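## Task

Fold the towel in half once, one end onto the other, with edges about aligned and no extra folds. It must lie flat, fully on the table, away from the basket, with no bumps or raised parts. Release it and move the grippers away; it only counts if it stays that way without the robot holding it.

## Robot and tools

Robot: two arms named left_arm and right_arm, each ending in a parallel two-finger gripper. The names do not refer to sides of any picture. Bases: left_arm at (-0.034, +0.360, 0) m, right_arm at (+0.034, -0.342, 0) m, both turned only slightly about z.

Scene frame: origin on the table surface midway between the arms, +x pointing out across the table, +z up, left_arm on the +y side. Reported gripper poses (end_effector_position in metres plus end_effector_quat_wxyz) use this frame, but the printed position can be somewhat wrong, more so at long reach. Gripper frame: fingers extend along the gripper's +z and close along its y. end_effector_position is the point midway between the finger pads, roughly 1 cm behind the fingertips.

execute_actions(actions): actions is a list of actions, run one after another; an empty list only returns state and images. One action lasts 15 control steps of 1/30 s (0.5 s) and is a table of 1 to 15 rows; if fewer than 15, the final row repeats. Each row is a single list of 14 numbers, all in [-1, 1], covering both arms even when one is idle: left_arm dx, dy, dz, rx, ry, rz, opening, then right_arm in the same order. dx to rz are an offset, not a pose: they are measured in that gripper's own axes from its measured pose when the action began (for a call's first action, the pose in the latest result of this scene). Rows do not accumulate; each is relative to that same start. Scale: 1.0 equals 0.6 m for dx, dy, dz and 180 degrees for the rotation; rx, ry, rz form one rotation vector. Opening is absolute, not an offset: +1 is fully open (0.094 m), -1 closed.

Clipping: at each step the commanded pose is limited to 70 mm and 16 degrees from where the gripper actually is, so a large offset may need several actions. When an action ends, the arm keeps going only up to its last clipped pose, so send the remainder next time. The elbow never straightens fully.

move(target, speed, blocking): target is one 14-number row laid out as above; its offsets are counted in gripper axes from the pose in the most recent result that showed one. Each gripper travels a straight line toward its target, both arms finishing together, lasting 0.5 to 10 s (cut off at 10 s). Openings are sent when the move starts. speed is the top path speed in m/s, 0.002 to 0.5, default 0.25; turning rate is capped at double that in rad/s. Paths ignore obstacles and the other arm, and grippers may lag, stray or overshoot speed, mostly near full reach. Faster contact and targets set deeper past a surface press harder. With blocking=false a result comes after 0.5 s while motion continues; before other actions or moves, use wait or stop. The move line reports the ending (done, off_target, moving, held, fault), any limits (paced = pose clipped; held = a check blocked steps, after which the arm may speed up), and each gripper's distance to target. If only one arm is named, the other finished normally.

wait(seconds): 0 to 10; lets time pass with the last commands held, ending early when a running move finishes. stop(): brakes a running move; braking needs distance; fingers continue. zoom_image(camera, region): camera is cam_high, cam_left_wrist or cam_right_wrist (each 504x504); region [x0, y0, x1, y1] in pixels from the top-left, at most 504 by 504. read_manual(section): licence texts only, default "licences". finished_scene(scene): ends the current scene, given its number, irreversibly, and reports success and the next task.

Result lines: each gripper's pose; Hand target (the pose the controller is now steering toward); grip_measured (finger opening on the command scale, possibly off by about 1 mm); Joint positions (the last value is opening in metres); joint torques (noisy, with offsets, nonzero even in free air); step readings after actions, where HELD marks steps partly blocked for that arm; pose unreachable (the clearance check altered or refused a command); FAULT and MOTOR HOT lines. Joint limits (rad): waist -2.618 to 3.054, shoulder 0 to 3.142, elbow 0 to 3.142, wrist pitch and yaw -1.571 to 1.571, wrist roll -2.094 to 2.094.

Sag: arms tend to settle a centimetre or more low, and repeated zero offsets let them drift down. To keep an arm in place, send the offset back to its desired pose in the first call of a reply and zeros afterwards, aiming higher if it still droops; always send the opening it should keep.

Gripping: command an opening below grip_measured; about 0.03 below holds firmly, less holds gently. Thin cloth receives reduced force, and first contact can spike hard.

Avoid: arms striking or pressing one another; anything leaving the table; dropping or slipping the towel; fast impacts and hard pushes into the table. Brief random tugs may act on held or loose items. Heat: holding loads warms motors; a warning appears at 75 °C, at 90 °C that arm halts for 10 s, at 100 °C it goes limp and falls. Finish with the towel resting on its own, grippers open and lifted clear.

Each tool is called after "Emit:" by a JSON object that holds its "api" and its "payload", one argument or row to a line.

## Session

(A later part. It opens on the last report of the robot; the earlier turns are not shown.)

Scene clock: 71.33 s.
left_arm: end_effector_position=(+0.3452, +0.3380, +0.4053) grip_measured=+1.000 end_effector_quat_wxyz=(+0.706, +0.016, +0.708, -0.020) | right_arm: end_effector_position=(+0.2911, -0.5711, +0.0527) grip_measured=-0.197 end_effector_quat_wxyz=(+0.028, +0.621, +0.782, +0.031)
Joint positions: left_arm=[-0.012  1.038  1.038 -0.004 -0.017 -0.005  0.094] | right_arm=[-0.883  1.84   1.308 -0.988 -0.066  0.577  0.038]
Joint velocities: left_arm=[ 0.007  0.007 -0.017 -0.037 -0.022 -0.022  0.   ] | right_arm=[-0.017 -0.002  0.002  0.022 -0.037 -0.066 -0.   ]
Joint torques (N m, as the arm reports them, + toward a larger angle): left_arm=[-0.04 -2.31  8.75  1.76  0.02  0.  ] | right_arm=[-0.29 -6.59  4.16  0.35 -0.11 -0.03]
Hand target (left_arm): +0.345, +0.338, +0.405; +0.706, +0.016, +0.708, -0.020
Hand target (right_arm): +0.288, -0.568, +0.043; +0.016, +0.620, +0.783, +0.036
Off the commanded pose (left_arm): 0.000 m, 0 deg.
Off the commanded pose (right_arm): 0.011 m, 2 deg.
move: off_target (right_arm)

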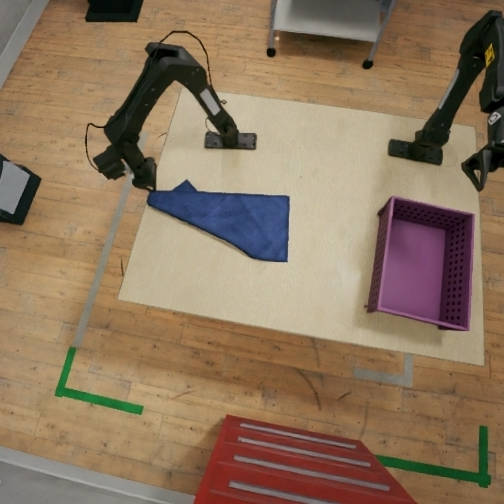

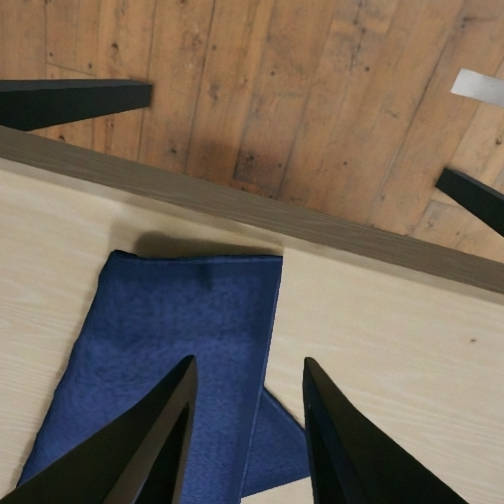

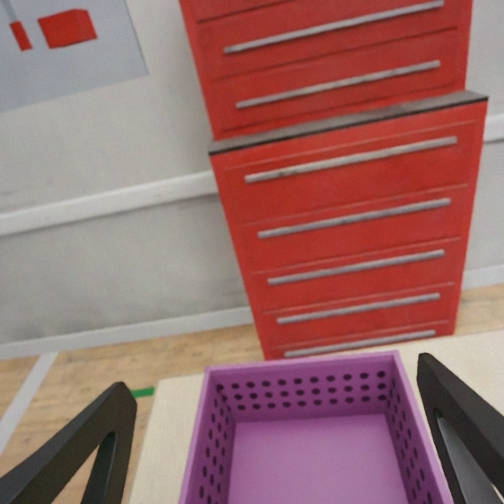

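Emit:
{"api": "move", "payload": {
  "target": [0,0,0,0,0,0,1, 0.015,0.005,0.085,0,0,0,-0.2],
  "speed": 0.06
}}

Emit:
{"api": "move", "payload": {
  "target": [0,0,0,0,0,0,1, 0,0,0.015,0,0,0,-1]
}}

Emit:
{"api": "move", "payload": {
  "target": [0,0,0,0,0,0,1, 0.2,0.05,-0.27,0,0,0,-1],
  "speed": 0.12
}}

Emit:
{"api": "move", "payload": {
  "target": [0,0,0,0,0,0,1, 0.37,0.06,-0.03,0,0,0,-1],
  "speed": 0.12
}}

Scene clock: 79.47 s.
left_arm: end_effector_position=(+0.3452, +0.3380, +0.4053) grip_measured=+1.000 end_effector_quat_wxyz=(+0.706, +0.016, +0.708, -0.020) | right_arm: end_effector_position=(+0.2979, -0.5685, +0.0161) grip_measured=-0.197 end_effector_quat_wxyz=(+0.044, +0.623, +0.780, +0.031)
Joint positions: left_arm=[-0.012  1.038  1.038 -0.004 -0.017 -0.005  0.094] | right_arm=[-0.865  1.874  1.194 -0.807 -0.068  0.602  0.038]
Joint velocities: left_arm=[-0.022 -0.002 -0.022 -0.066 -0.022 -0.007  0.   ] | right_arm=[ 0.022  0.002  0.017 -0.051  0.007 -0.051 -0.002]
Joint torques (N m, as the arm reports them, + toward a larger angle): left_arm=[ 0.01 -2.25  8.67  1.79  0.03 -0.03] | right_arm=[ 0.97 -6.14  3.37  0.47  0.01  0.08]
Hand target (left_arm): +0.345, +0.338, +0.405; +0.706, +0.016, +0.708, -0.020
Hand target (right_arm): +0.295, -0.560, +0.003; +0.028, +0.621, +0.783, +0.031
Off the commanded pose (left_arm): 0.000 m, 0 deg.
Off the commanded pose (right_arm): 0.016 m, 2 deg.
move: off_target (right_arm)

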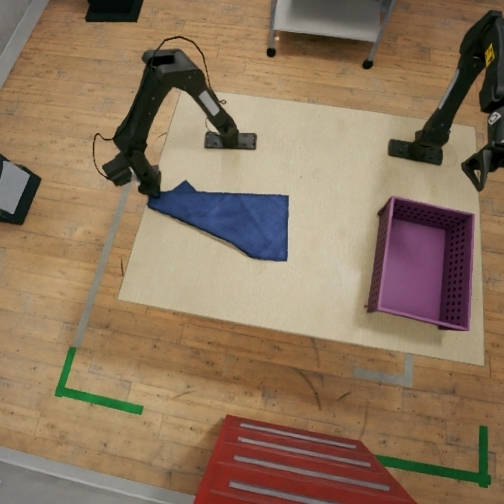

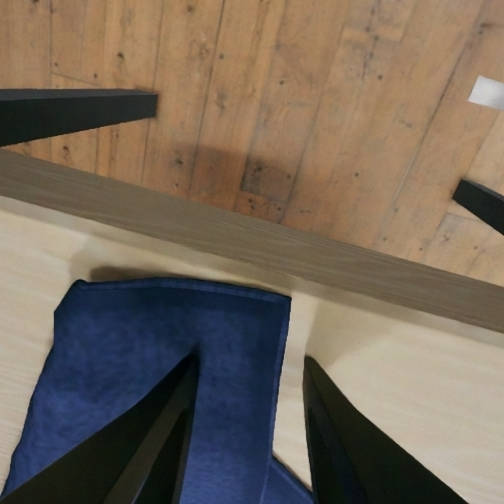

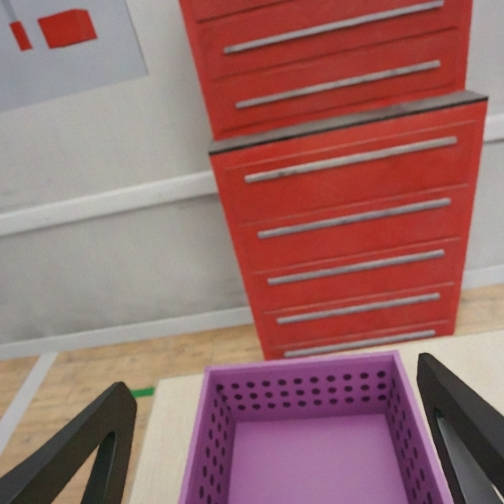

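Scene clock: 80.17 s.
left_arm: end_effector_position=(+0.3452, +0.3380, +0.4053) grip_measured=+1.000 end_effector_quat_wxyz=(+0.706, +0.016, +0.708, -0.020) | right_arm: end_effector_position=(+0.2998, -0.5689, +0.0163) grip_measured=-0.948 end_effector_quat_wxyz=(+0.048, +0.623, +0.780, +0.033)
Joint positions: left_arm=[-0.012  1.038  1.038 -0.004 -0.017 -0.005  0.094] | right_arm=[-0.865  1.874  1.194 -0.801 -0.074  0.602  0.002]
Joint velocities: left_arm=[ 0.007 -0.012  0.012 -0.007 -0.066 -0.022  0.   ] | right_arm=[-0.012 -0.012 -0.007  0.022 -0.007 -0.051  0.001]
Joint torques (N m, as the arm reports them, + toward a larger angle): left_arm=[ 0.05 -2.29  8.69  1.78  0.   -0.01] | right_arm=[ 0.13 -6.72  3.97  0.58  0.03  0.04]
Hand target (left_arm): +0.345, +0.338, +0.405; +0.706, +0.016, +0.708, -0.020
Hand target (right_arm): +0.299, -0.568, +0.007; +0.044, +0.623, +0.780, +0.031
Off the commanded pose (left_arm): 0.000 m, 0 deg.
Off the commanded pose (right_arm): 0.009 m, 0 deg.
move: done

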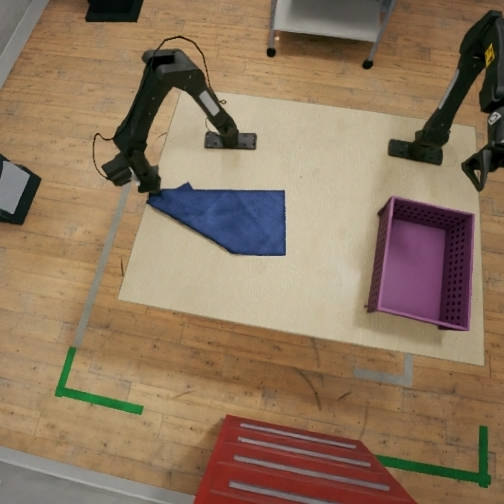

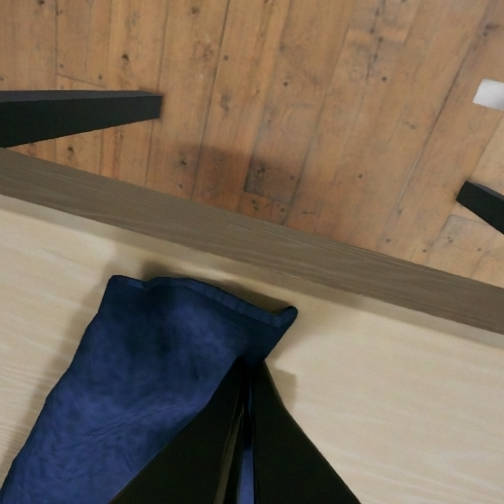

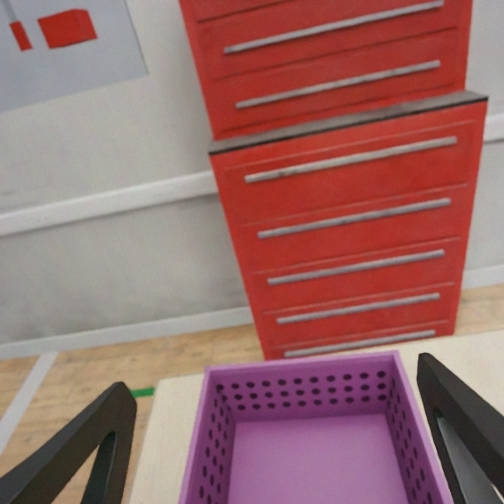

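Scene clock: 82.43 s.
left_arm: end_effector_position=(+0.3452, +0.3380, +0.4053) grip_measured=+1.000 end_effector_quat_wxyz=(+0.706, +0.016, +0.708, -0.020) | right_arm: end_effector_position=(+0.2836, -0.4451, +0.1660) grip_measured=-0.948 end_effector_quat_wxyz=(+0.032, +0.625, +0.779, +0.039)
Joint positions: left_arm=[-0.012  1.038  1.038 -0.004 -0.017 -0.005  0.094] | right_arm=[-0.554  1.493  1.377 -1.374 -0.061  0.918  0.002]
Joint velocities: left_arm=[-0.027  0.002 -0.012 -0.007  0.066 -0.022  0.   ] | right_arm=[-0.002 -0.007  0.002 -0.037  0.022  0.022 -0.   ]
Joint torques (N m, as the arm reports them, + toward a larger angle): left_arm=[ 0.05 -2.27  8.57  1.79  0.03  0.  ] | right_arm=[ 0.77 -6.18  7.46  0.18  0.08  0.07]
Hand target (left_arm): +0.345, +0.338, +0.405; +0.706, +0.016, +0.708, -0.020
Hand target (right_arm): +0.284, -0.445, +0.177; +0.048, +0.623, +0.780, +0.037
Off the commanded pose (left_arm): 0.000 m, 0 deg.
Off the commanded pose (right_arm): 0.011 m, 2 deg.
move: off_target (right_arm)

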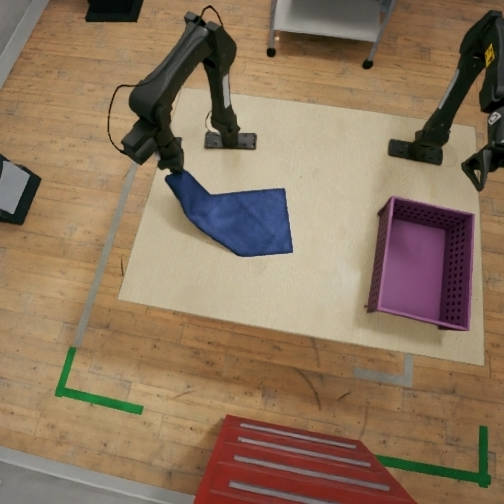

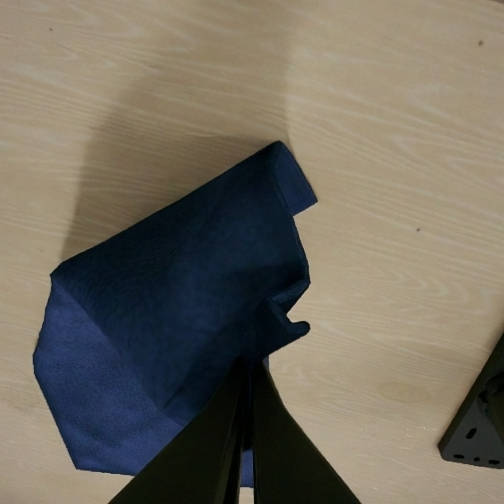

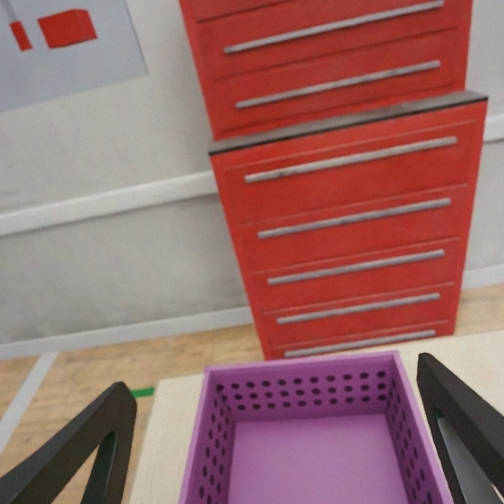

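Scene clock: 84.83 s.
left_arm: end_effector_position=(+0.3452, +0.3380, +0.4053) grip_measured=+1.000 end_effector_quat_wxyz=(+0.706, +0.016, +0.708, -0.020) | right_arm: end_effector_position=(+0.2659, -0.2204, +0.1862) grip_measured=-0.948 end_effector_quat_wxyz=(+0.022, +0.626, +0.778, +0.053)
Joint positions: left_arm=[-0.012  1.038  1.038 -0.004 -0.017 -0.005  0.094] | right_arm=[ 0.36   1.443  1.413 -1.426 -0.002  1.831  0.002]
Joint velocities: left_arm=[ 0.002  0.002  0.012  0.037 -0.037 -0.022  0.   ] | right_arm=[ 0.002 -0.007 -0.022 -0.022 -0.037 -0.051  0.   ]
Joint torques (N m, as the arm reports them, + toward a larger angle): left_arm=[-0.13 -2.23  8.64  1.8   0.02 -0.02] | right_arm=[ 0.63 -3.35  7.49  0.24  0.17  0.06]
Hand target (left_arm): +0.345, +0.338, +0.405; +0.706, +0.016, +0.708, -0.020
Hand target (right_arm): +0.268, -0.220, +0.189; +0.027, +0.625, +0.778, +0.046
Off the commanded pose (left_arm): 0.000 m, 0 deg.
Off the commanded pose (right_arm): 0.003 m, 2 deg.
move: done

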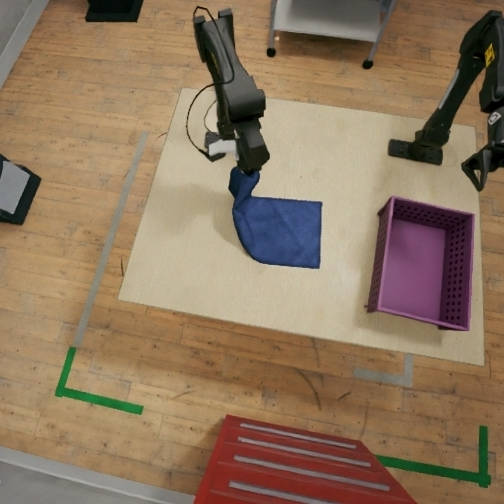

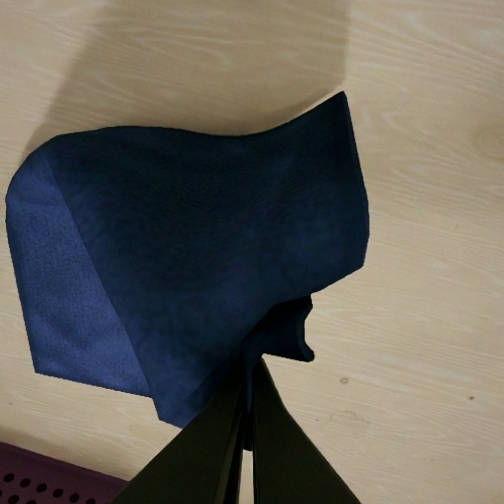

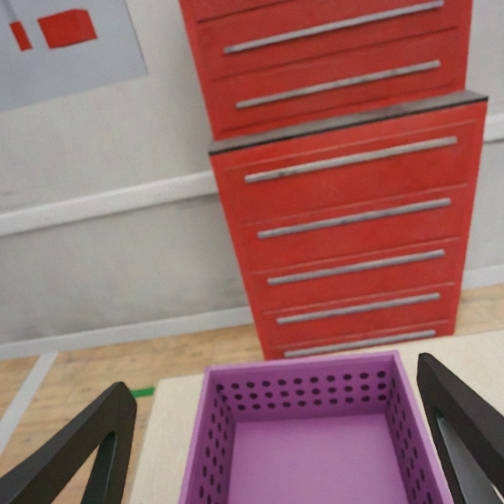

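Emit:
{"api": "move", "payload": {
  "target": [0.6,-0.515,0.07,0,0.48,0,-1, 0,0,-0.01,0,0,0,-1]
}}

Emit:
{"api": "move", "payload": {
  "target": [0,0,0.07,0,0,0,-1, 0,0,0,0,0,0,-1],
  "speed": 0.06
}}

Emit:
{"api": "move", "payload": {
  "target": [0,0,0.02,0,0,0,-1, 0.2,0.04,0.03,0,0,-0.1,-1],
  "speed": 0.1
}}

Scene clock: 97.23 s.
left_arm: end_effector_position=(+0.3703, +0.0314, +0.0479) grip_measured=-0.990 end_effector_quat_wxyz=(+0.044, +0.031, +0.999, +0.002) | right_arm: end_effector_position=(+0.2649, -0.2211, +0.1861) grip_measured=-0.948 end_effector_quat_wxyz=(+0.021, +0.627, +0.777, +0.051)
Joint positions: left_arm=[-0.648  2.742  2.801 -1.563 -0.057 -0.639  0.   ] | right_arm=[ 0.36   1.443  1.413 -1.431 -0.002  1.834  0.002]
Joint velocities: left_arm=[ 0.007  0.007 -0.017 -0.095  0.022  0.007 -0.   ] | right_arm=[ 0.012  0.012 -0.012  0.007  0.037  0.022  0.002]
Joint torques (N m, as the arm reports them, + toward a larger angle): left_arm=[ -0.69 -13.79   9.48   0.24   0.01  -0.11] | right_arm=[ 0.01 -4.23  7.34  0.23  0.   -0.01]
Hand target (left_arm): +0.368, +0.028, +0.050; +0.044, +0.031, +0.999, -0.001
Hand target (right_arm): +0.265, -0.221, +0.192; +0.022, +0.626, +0.778, +0.053
Off the commanded pose (left_arm): 0.006 m, 2 deg.
Off the commanded pose (right_arm): 0.006 m, 0 deg.
joint sent to its limit (left arm) — the command would take joint 4 (wrist pitch) past its lower limit, so that joint was sent only as far as its limit.
move: done

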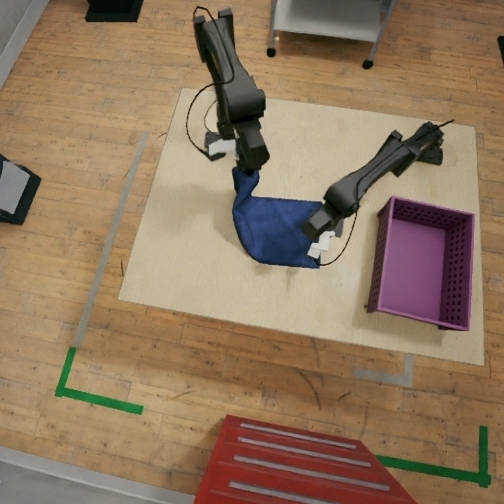

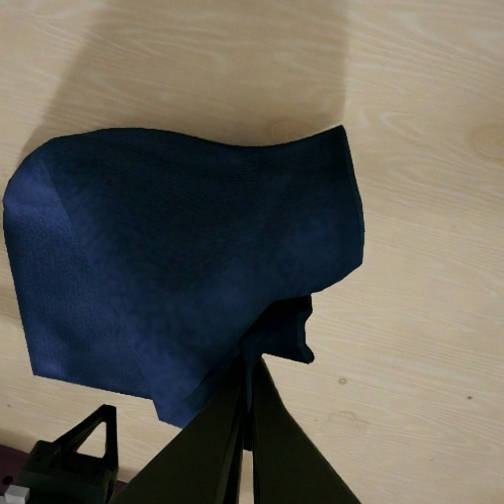

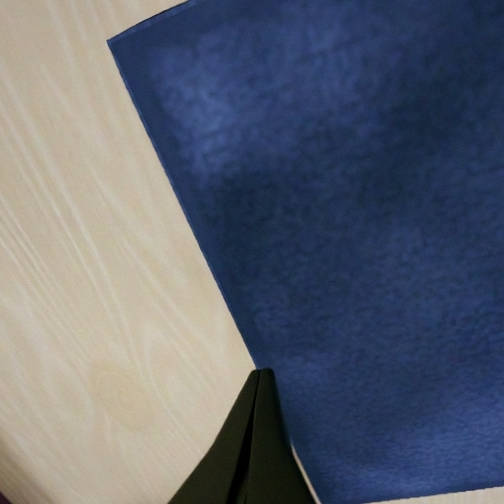

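Scene clock: 98.20 s.
left_arm: end_effector_position=(+0.3691, +0.0325, +0.0198) grip_measured=-0.990 end_effector_quat_wxyz=(+0.040, +0.032, +0.999, +0.004) | right_arm: end_effector_position=(+0.2649, -0.2211, +0.1861) grip_measured=-0.948 end_effector_quat_wxyz=(+0.021, +0.627, +0.777, +0.051)
Joint positions: left_arm=[-0.648  2.661  2.528 -1.38  -0.057 -0.639  0.   ] | right_arm=[ 0.36   1.443  1.413 -1.431 -0.002  1.834  0.002]
Joint velocities: left_arm=[-0.002 -0.032 -0.046  0.022 -0.051  0.037  0.002] | right_arm=[-0.022  0.002  0.007 -0.007 -0.007  0.007  0.001]
Joint torques (N m, as the arm reports them, + toward a larger angle): left_arm=[  0.26 -13.27   4.13   0.75   0.02   0.02] | right_arm=[ 0.11 -4.41  5.56  0.39 -0.01  0.02]
Hand target (left_arm): +0.373, +0.031, +0.006; +0.043, +0.031, +0.999, +0.002
Hand target (right_arm): +0.265, -0.221, +0.186; +0.021, +0.627, +0.777, +0.051
Off the commanded pose (left_arm): 0.015 m, 1 deg.
Off the commanded pose (right_arm): 0.000 m, 0 deg.
move: off_target (left_arm)

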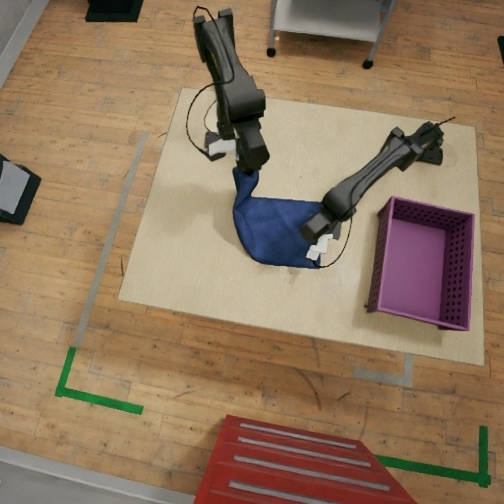

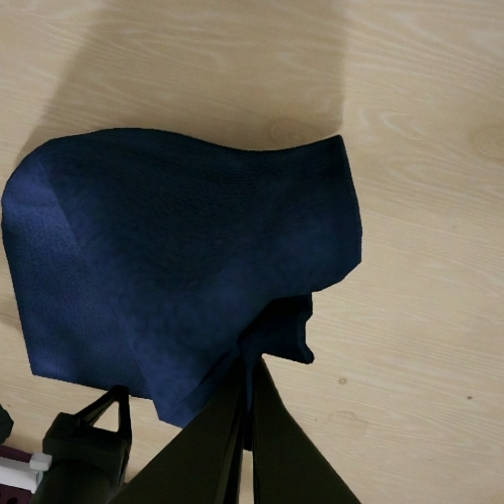

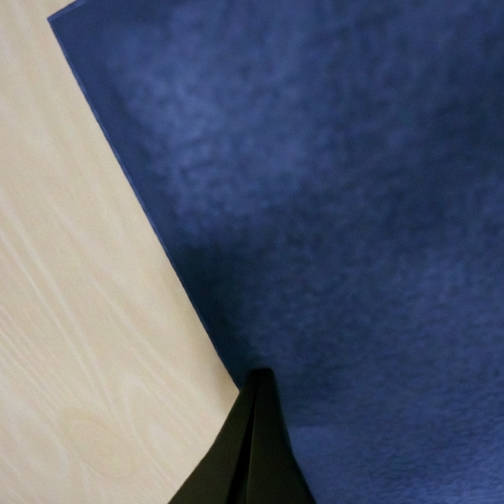

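Scene clock: 100.10 s.
left_arm: end_effector_position=(+0.3690, +0.0326, +0.0197) grip_measured=-0.990 end_effector_quat_wxyz=(+0.041, +0.031, +0.999, +0.003) | right_arm: end_effector_position=(+0.2593, -0.1018, +0.1724) grip_measured=-0.948 end_effector_quat_wxyz=(+0.018, +0.503, +0.863, +0.048)
Joint positions: left_arm=[-0.648  2.65   2.506 -1.366 -0.057 -0.639  0.   ] | right_arm=[ 0.705  1.703  1.619 -1.386  0.013  1.875  0.002]
Joint velocities: left_arm=[ 0.002 -0.002  0.002 -0.022  0.007 -0.022  0.   ] | right_arm=[-0.007 -0.002  0.022 -0.007 -0.081 -0.022  0.   ]
Joint torques (N m, as the arm reports them, + toward a larger angle): left_arm=[ -0.03 -13.8    4.33   0.66  -0.01   0.  ] | right_arm=[ 0.69 -5.57  7.46  0.33  0.17 -0.01]
Hand target (left_arm): +0.370, +0.033, +0.008; +0.040, +0.032, +0.999, +0.005
Hand target (right_arm): +0.263, -0.098, +0.174; +0.026, +0.498, +0.866, +0.048
Off the commanded pose (left_arm): 0.012 m, 0 deg.
Off the commanded pose (right_arm): 0.007 m, 1 deg.
move: off_target (left_arm)

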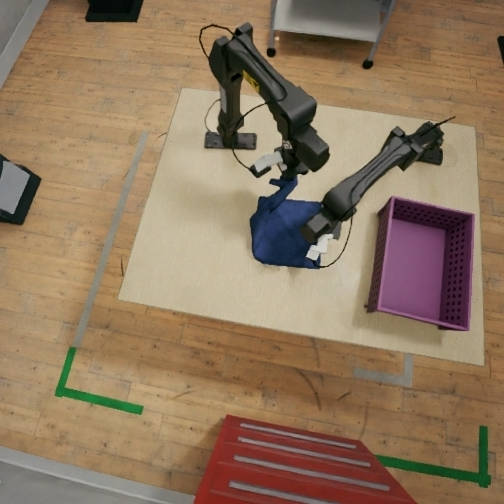

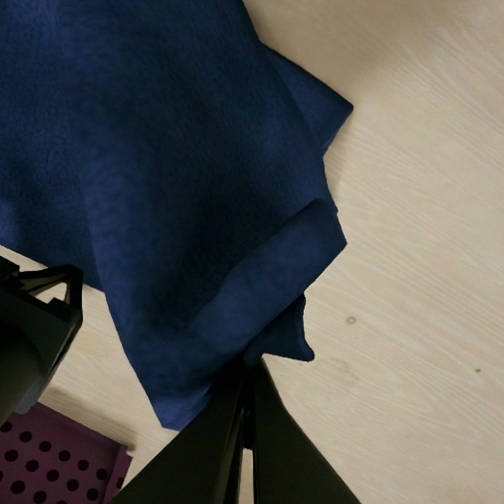

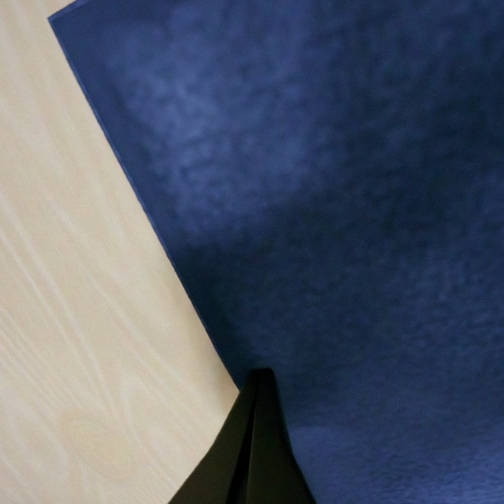

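Emit:
{"api": "move", "payload": {
  "target": [0,0,0.02,0,0,0,-1, -0.3,-0.12,0.15,0,0,0,-1],
  "speed": 0.15
}}

Emit:
{"api": "move", "payload": {
  "target": [0.15,0.3,-0.3,0,0,0,-1, 0,0,-0.15,0,0,-0.36,-0.2]
}}

Scene clock: 113.13 s.
left_arm: end_effector_position=(+0.3690, +0.0325, +0.0198) grip_measured=-0.990 end_effector_quat_wxyz=(+0.043, +0.031, +0.999, +0.002) | right_arm: end_effector_position=(+0.2977, -0.2872, +0.0748) grip_measured=-0.948 end_effector_quat_wxyz=(+0.022, +0.502, +0.863, +0.042)
Joint positions: left_arm=[-0.648  2.64   2.488 -1.353 -0.057 -0.639  0.   ] | right_arm=[ 0.06   1.503  1.024 -1.003 -0.035  1.231  0.002]
Joint velocities: left_arm=[-0.027 -0.012 -0.012 -0.007 -0.007 -0.022  0.   ] | right_arm=[ 0.012 -0.002 -0.017 -0.007  0.066  0.037 -0.   ]
Joint torques (N m, as the arm reports them, + toward a larger angle): left_arm=[  0.04 -13.62   4.36   0.65  -0.03   0.01] | right_arm=[-0.61 -6.08  3.98  0.42 -0.05 -0.04]
Hand target (left_arm): +0.370, +0.033, +0.008; +0.041, +0.031, +0.999, +0.004
Hand target (right_arm): +0.294, -0.289, +0.074; +0.022, +0.502, +0.863, +0.044
Off the commanded pose (left_arm): 0.012 m, 0 deg.
Off the commanded pose (right_arm): 0.005 m, 1 deg.
move: off_target (left_arm)

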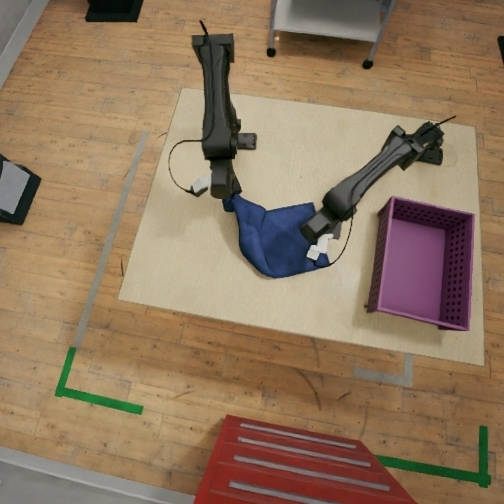

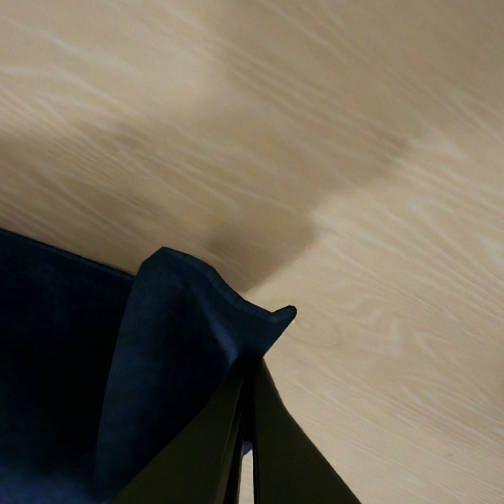

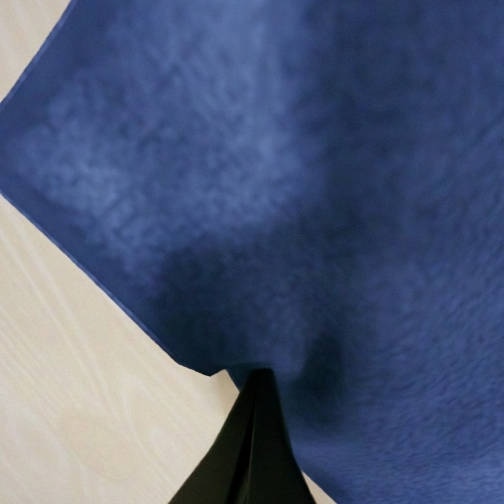

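Scene clock: 115.97 s.
left_arm: end_effector_position=(+0.2805, +0.2173, +0.1863) grip_measured=-0.990 end_effector_quat_wxyz=(+0.044, +0.031, +0.999, +0.004) | right_arm: end_effector_position=(+0.2885, -0.2889, +0.1518) grip_measured=-0.203 end_effector_quat_wxyz=(+0.022, -0.040, +0.999, +0.021)
Joint positions: left_arm=[-0.395  1.802  1.795 -1.487 -0.043 -0.388  0.   ] | right_arm=[ 0.06   1.479  1.311 -1.354 -0.035  0.097  0.037]
Joint velocities: left_arm=[ 0.002  0.022  0.002 -0.022 -0.081 -0.007  0.   ] | right_arm=[-0.007  0.012  0.012 -0.007  0.066  0.051  0.   ]
Joint torques (N m, as the arm reports them, + toward a larger angle): left_arm=[ 0.58 -9.44  6.06  0.29  0.04  0.08] | right_arm=[-0.8  -6.35  7.44  0.18 -0.02 -0.01]
Hand target (left_arm): +0.276, +0.221, +0.189; +0.041, +0.031, +0.999, +0.003
Hand target (right_arm): +0.291, -0.292, +0.164; +0.041, -0.039, +0.998, +0.023
Off the commanded pose (left_arm): 0.008 m, 0 deg.
Off the commanded pose (right_arm): 0.013 m, 2 deg.
move: off_target (right_arm)

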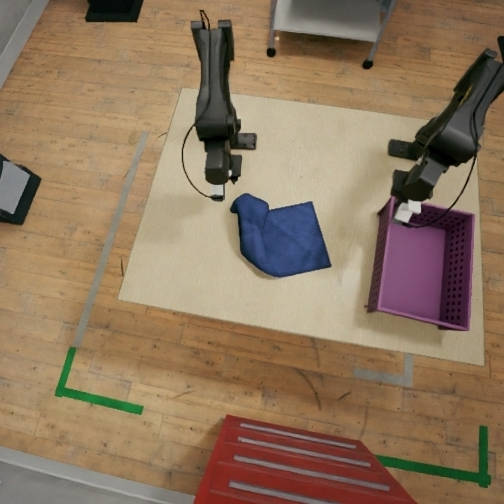

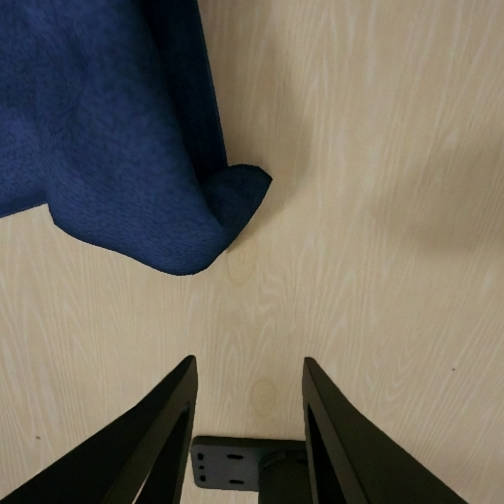

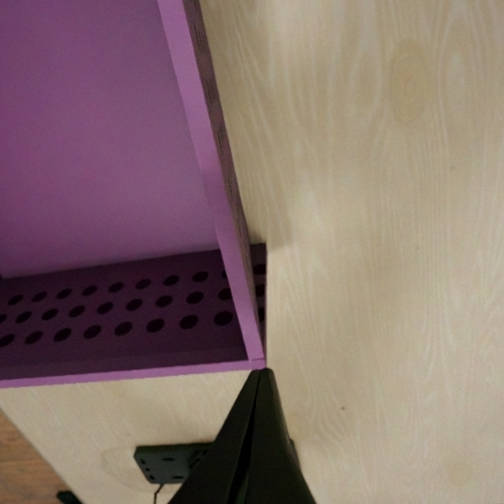

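Emit:
{"api": "execute_actions", "payload": {
  "actions": []
}}

Scene clock: 131.00 s.
left_arm: end_effector_position=(+0.2804, +0.2173, +0.1863) grip_measured=-0.990 end_effector_quat_wxyz=(+0.044, +0.031, +0.999, +0.004) | right_arm: end_effector_position=(+0.2883, -0.2889, +0.1518) grip_measured=-0.203 end_effector_quat_wxyz=(+0.022, -0.041, +0.999, +0.021)
Joint positions: left_arm=[-0.395  1.802  1.795 -1.487 -0.043 -0.388  0.   ] | right_arm=[ 0.06   1.479  1.311 -1.354 -0.035  0.094  0.037]
Joint velocities: left_arm=[ 0.017 -0.007  0.012 -0.007  0.037  0.022 -0.002] | right_arm=[-0.012  0.002 -0.002  0.051 -0.066  0.007 -0.001]
Joint torques (N m, as the arm reports them, + toward a larger angle): left_arm=[ 0.63 -9.39  5.88  0.26  0.07  0.07] | right_arm=[-0.8  -6.29  7.44  0.19 -0.02 -0.01]
Hand target (left_arm): +0.276, +0.221, +0.189; +0.041, +0.031, +0.999, +0.003
Hand target (right_arm): +0.291, -0.292, +0.164; +0.041, -0.039, +0.998, +0.023
Off the commanded pose (left_arm): 0.008 m, 0 deg.
Off the commanded pose (right_arm): 0.013 m, 2 deg.

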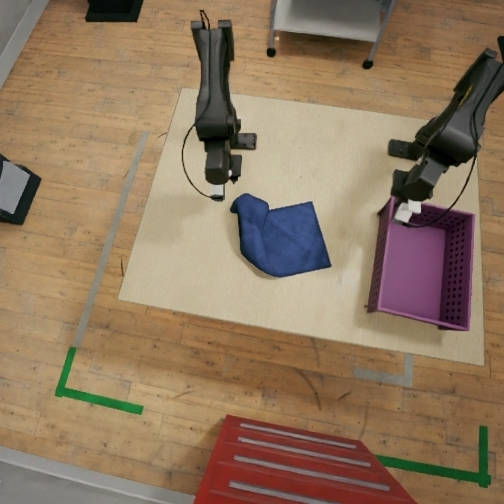

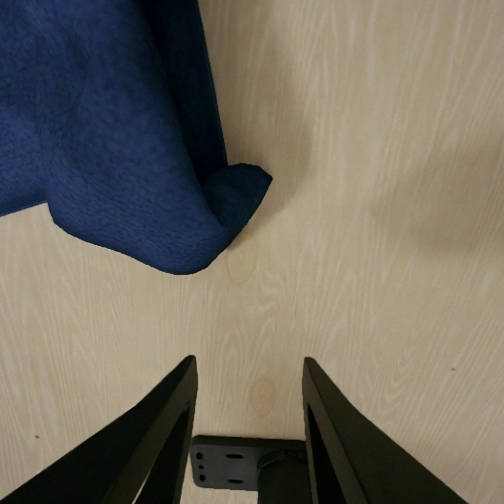

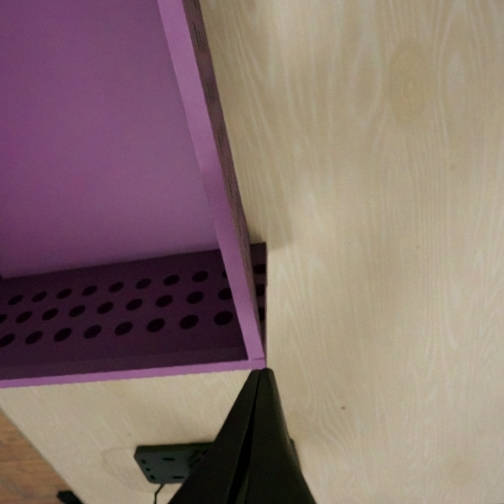

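Emit:
{"api": "zoom_image", "payload": {
  "camera": "cam_high",
  "region": [200, 170, 360, 300]
}}

Region (200, 170, 360, 300) of cam_high's 504x504 image, scaled by 3.150, with more detail than that image has; it fills the top 410 rows of this view, and the rest is white.

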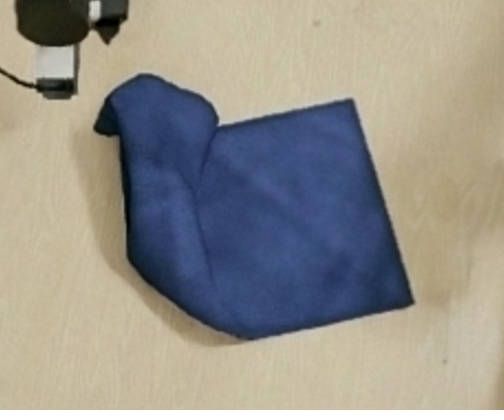

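Emit:
{"api": "move", "payload": {
  "target": [-0.15,-0.37,0.22,0,0,0,-1,-0.192,0.057,0.14,0,0,-0.04,-0.2]
}}

Scene clock: 148.37 s.
left_arm: end_effector_position=(+0.3647, -0.0128, +0.0551) grip_measured=-0.990 end_effector_quat_wxyz=(+0.081, +0.037, +0.995, -0.038) | right_arm: end_effector_position=(+0.3942, -0.2470, +0.0730) grip_measured=-0.203 end_effector_quat_wxyz=(+0.013, -0.095, +0.995, +0.020)
Joint positions: left_arm=[-0.715  2.75   2.833 -1.482 -0.053 -0.693  0.   ] | right_arm=[ 0.121  1.942  1.529 -1.126 -0.035  0.047  0.037]
Joint velocities: left_arm=[ 0.017  0.002  0.002 -0.051  0.037 -0.007  0.001] | right_arm=[ 0.007  0.017  0.017 -0.022 -0.007  0.022  0.001]
Joint torques (N m, as the arm reports them, + toward a larger angle): left_arm=[  0.02 -15.19   9.56   0.44  -0.13  -0.1 ] | right_arm=[ 0.81 -7.6   7.29  0.37  0.03 -0.04]
Hand target (left_arm): +0.367, -0.012, +0.065; +0.093, +0.032, +0.994, -0.039
Hand target (right_arm): +0.402, -0.241, +0.074; +0.023, -0.104, +0.994, +0.020
Off the commanded pose (left_arm): 0.007 m, 7 deg.
Off the commanded pose (right_arm): 0.011 m, 2 deg.
elbow stopped short (left arm): the move would have taken joint 3 (elbow) straighter than the controller allows; a more bent joint 3 avoids this.
move: off_target (left_arm, right_arm)

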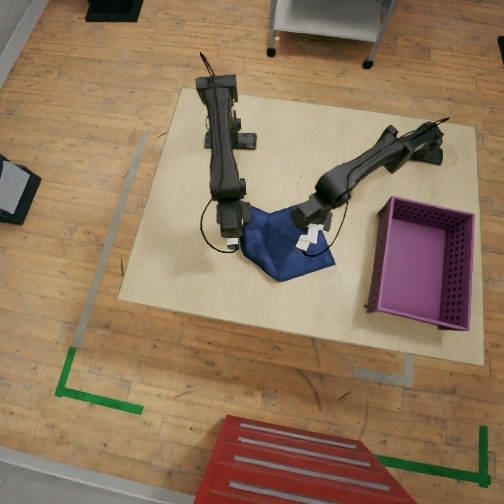

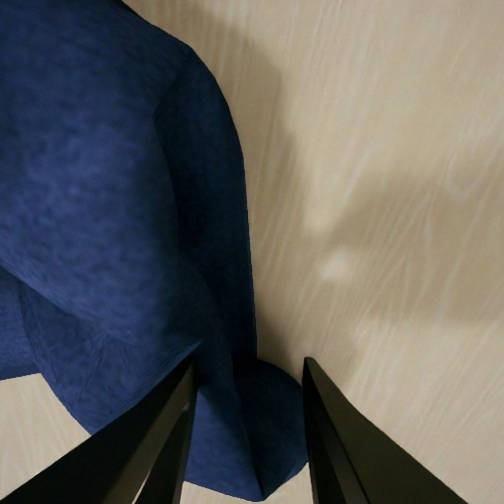

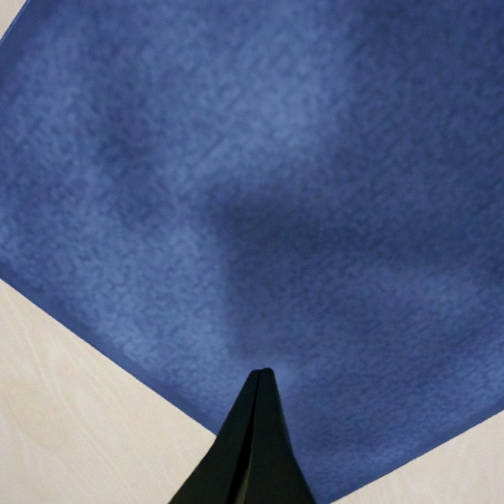

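Emit:
{"api": "move", "payload": {
  "target": [0,0,0.08,0,0,0,-1,0.05,-0.012,0.0,-0.03,0,0,-0.2],
  "speed": 0.1
}}

Emit:
{"api": "move", "payload": {
  "target": [0,0,0.01,0,0,0,-1,0,0,0.11,0,0,0,-0.2],
  "speed": 0.08
}}

Scene clock: 156.10 s.
left_arm: end_effector_position=(+0.3698, -0.0178, +0.0209) grip_measured=-0.990 end_effector_quat_wxyz=(+0.083, +0.036, +0.995, -0.039) | right_arm: end_effector_position=(+0.3690, -0.2585, +0.0706) grip_measured=-0.203 end_effector_quat_wxyz=(+0.004, -0.096, +0.994, +0.059)
Joint positions: left_arm=[-0.715  2.71   2.614 -1.299 -0.053 -0.694  0.   ] | right_arm=[ 0.063  1.853  1.396 -1.096 -0.118 -0.012  0.037]
Joint velocities: left_arm=[-0.012 -0.007 -0.066  0.066 -0.037 -0.037 -0.   ] | right_arm=[-0.012 -0.022  0.007 -0.051 -0.051  0.022 -0.001]
Joint torques (N m, as the arm reports them, + toward a larger angle): left_arm=[  0.35 -13.93   4.5    0.77   0.02   0.05] | right_arm=[-0.63 -9.11  3.8   0.28 -0.16 -0.01]
Hand target (left_arm): +0.372, -0.017, +0.008; +0.080, +0.037, +0.995, -0.037
Hand target (right_arm): +0.366, -0.260, +0.072; +0.008, -0.096, +0.993, +0.066
Off the commanded pose (left_arm): 0.013 m, 0 deg.
Off the commanded pose (right_arm): 0.003 m, 1 deg.
move: off_target (left_arm)

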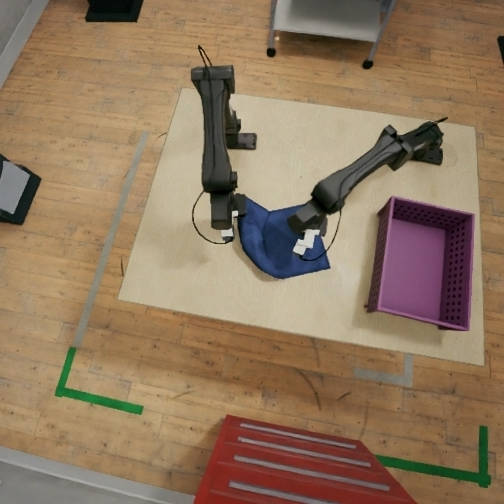

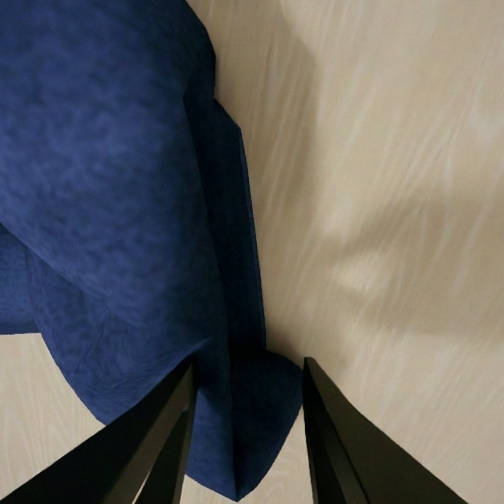

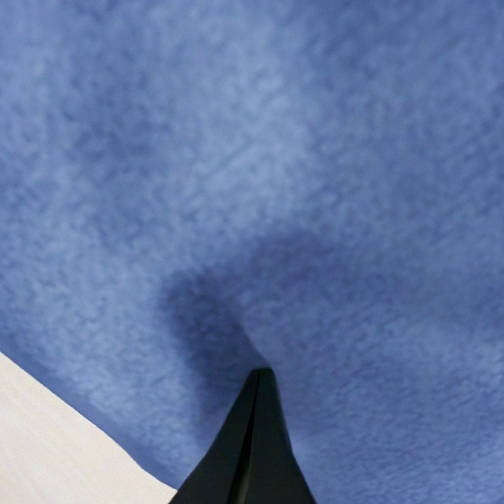

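Scene clock: 157.27 s.
left_arm: end_effector_position=(+0.3699, -0.0179, +0.0210) grip_measured=-0.990 end_effector_quat_wxyz=(+0.083, +0.036, +0.995, -0.039) | right_arm: end_effector_position=(+0.3726, -0.2555, +0.0214) grip_measured=-0.203 end_effector_quat_wxyz=(+0.014, -0.093, +0.994, +0.060)
Joint positions: left_arm=[-0.715  2.71   2.614 -1.299 -0.053 -0.694  0.   ] | right_arm=[ 0.07   1.906  1.26  -0.885 -0.118  0.003  0.037]
Joint velocities: left_arm=[-0.022  0.012  0.017  0.051  0.037 -0.022  0.   ] | right_arm=[-0.012 -0.002 -0.017 -0.037 -0.007 -0.081  0.002]
Joint torques (N m, as the arm reports them, + toward a larger angle): left_arm=[ -0.02 -14.42   6.02   0.72   0.01  -0.01] | right_arm=[ 1.06 -6.18  3.05  0.57 -0.06  0.1 ]
Hand target (left_arm): +0.371, -0.018, +0.015; +0.082, +0.036, +0.995, -0.039
Hand target (right_arm): +0.368, -0.251, +0.006; +0.004, -0.096, +0.994, +0.059
Off the commanded pose (left_arm): 0.006 m, 0 deg.
Off the commanded pose (right_arm): 0.017 m, 1 deg.
move: off_target (right_arm)

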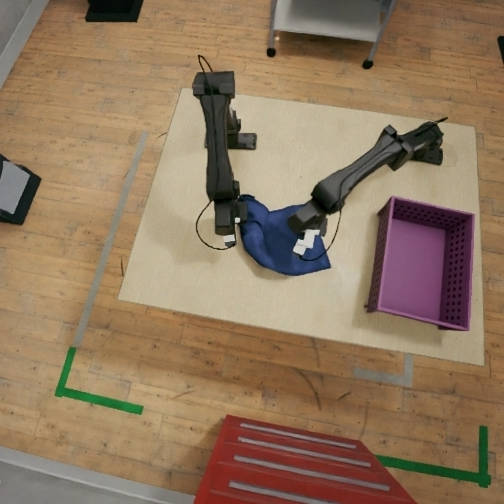

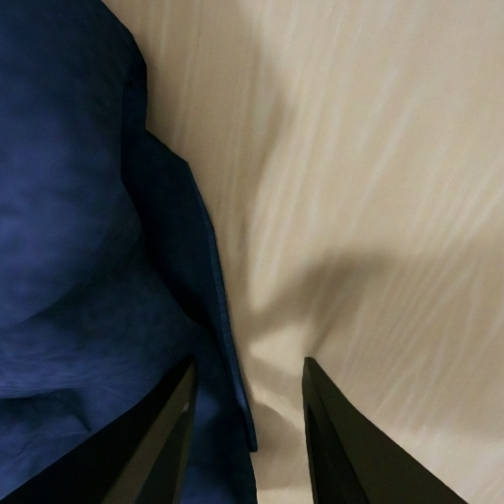

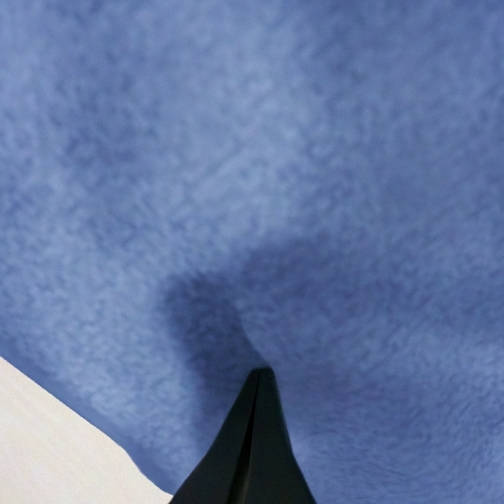

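Emit:
{"api": "move", "payload": {
  "target": [0,0,0.015,0,0,0,-1,0,0.025,0.02,0,0,0,-1],
  "speed": 0.05
}}

Emit:
{"api": "move", "payload": {
  "target": [0,0,0.015,0,0,0,-1,0,-0.2,-0.1,0,0,0,-1],
  "speed": 0.1
}}

Scene clock: 163.33 s.
left_arm: end_effector_position=(+0.3699, -0.0179, +0.0210) grip_measured=-0.990 end_effector_quat_wxyz=(+0.083, +0.036, +0.995, -0.039) | right_arm: end_effector_position=(+0.3766, -0.2406, +0.0219) grip_measured=-0.978 end_effector_quat_wxyz=(+0.028, -0.092, +0.993, +0.064)
Joint positions: left_arm=[-0.715  2.71   2.614 -1.299 -0.053 -0.694  0.   ] | right_arm=[ 0.107  1.906  1.26  -0.853 -0.12   0.043  0.001]
Joint velocities: left_arm=[-0.007  0.002  0.002 -0.037 -0.051  0.037 -0.001] | right_arm=[-0.002  0.002 -0.012  0.037 -0.007  0.022 -0.001]
Joint torques (N m, as the arm reports them, + toward a larger angle): left_arm=[  0.04 -14.24   5.31   0.78  -0.01  -0.01] | right_arm=[ 0.71 -7.04  3.67  0.42 -0.01  0.06]
Hand target (left_arm): +0.371, -0.019, +0.012; +0.082, +0.036, +0.995, -0.039
Hand target (right_arm): +0.370, -0.239, +0.012; +0.014, -0.093, +0.994, +0.061
Off the commanded pose (left_arm): 0.009 m, 0 deg.
Off the commanded pose (right_arm): 0.013 m, 2 deg.
move: off_target (right_arm)

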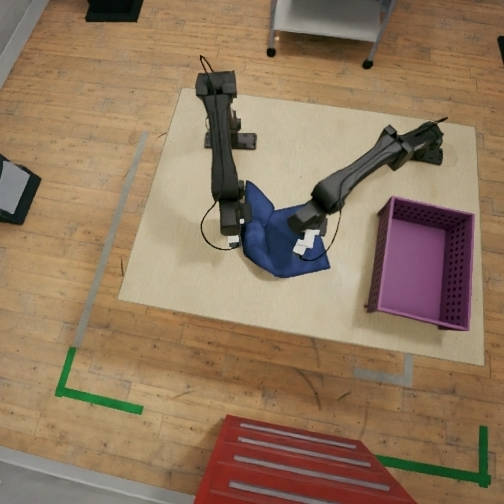

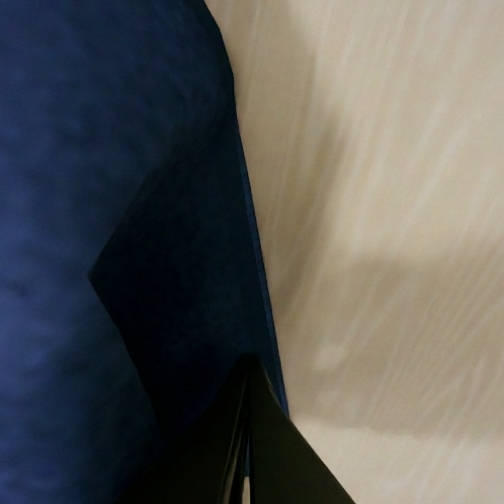

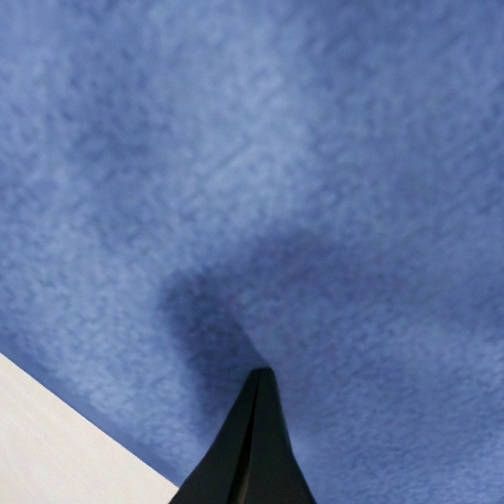

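Scene clock: 165.20 s.
left_arm: end_effector_position=(+0.3700, -0.0180, +0.0211) grip_measured=-0.990 end_effector_quat_wxyz=(+0.083, +0.036, +0.995, -0.040) | right_arm: end_effector_position=(+0.3936, -0.3656, +0.0649) grip_measured=-0.978 end_effector_quat_wxyz=(+0.027, -0.091, +0.994, +0.056)
Joint positions: left_arm=[-0.715  2.71   2.614 -1.298 -0.053 -0.694  0.   ] | right_arm=[-0.245  1.906  1.442 -1.079 -0.12  -0.31   0.001]
Joint velocities: left_arm=[-0.007 -0.017  0.022  0.007 -0.007 -0.051  0.   ] | right_arm=[-0.012  0.002 -0.027 -0.022  0.007 -0.007 -0.001]
Joint torques (N m, as the arm reports them, + toward a larger angle): left_arm=[  0.03 -14.21   5.38   0.81  -0.01  -0.01] | right_arm=[-0.44 -7.28  7.25  0.14 -0.13 -0.03]
Hand target (left_arm): +0.371, -0.019, +0.012; +0.083, +0.036, +0.995, -0.039
Hand target (right_arm): +0.398, -0.366, +0.067; +0.028, -0.092, +0.993, +0.061
Off the commanded pose (left_arm): 0.009 m, 0 deg.
Off the commanded pose (right_arm): 0.003 m, 1 deg.
move: done

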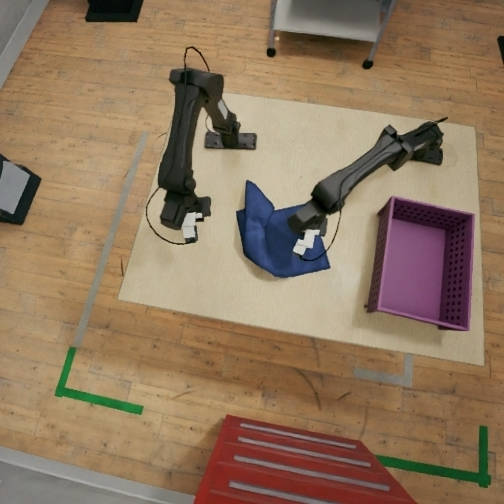

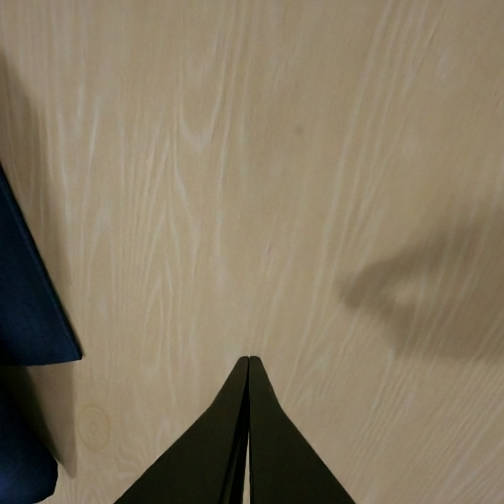

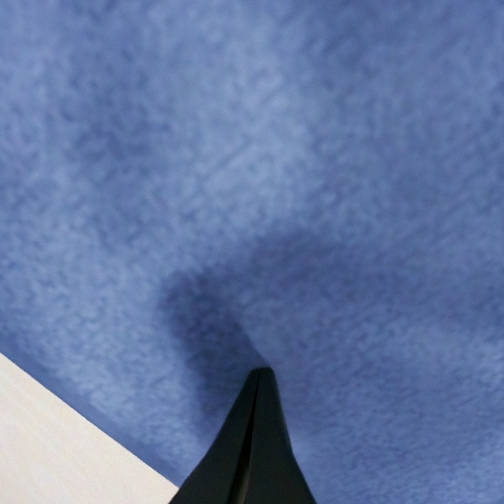

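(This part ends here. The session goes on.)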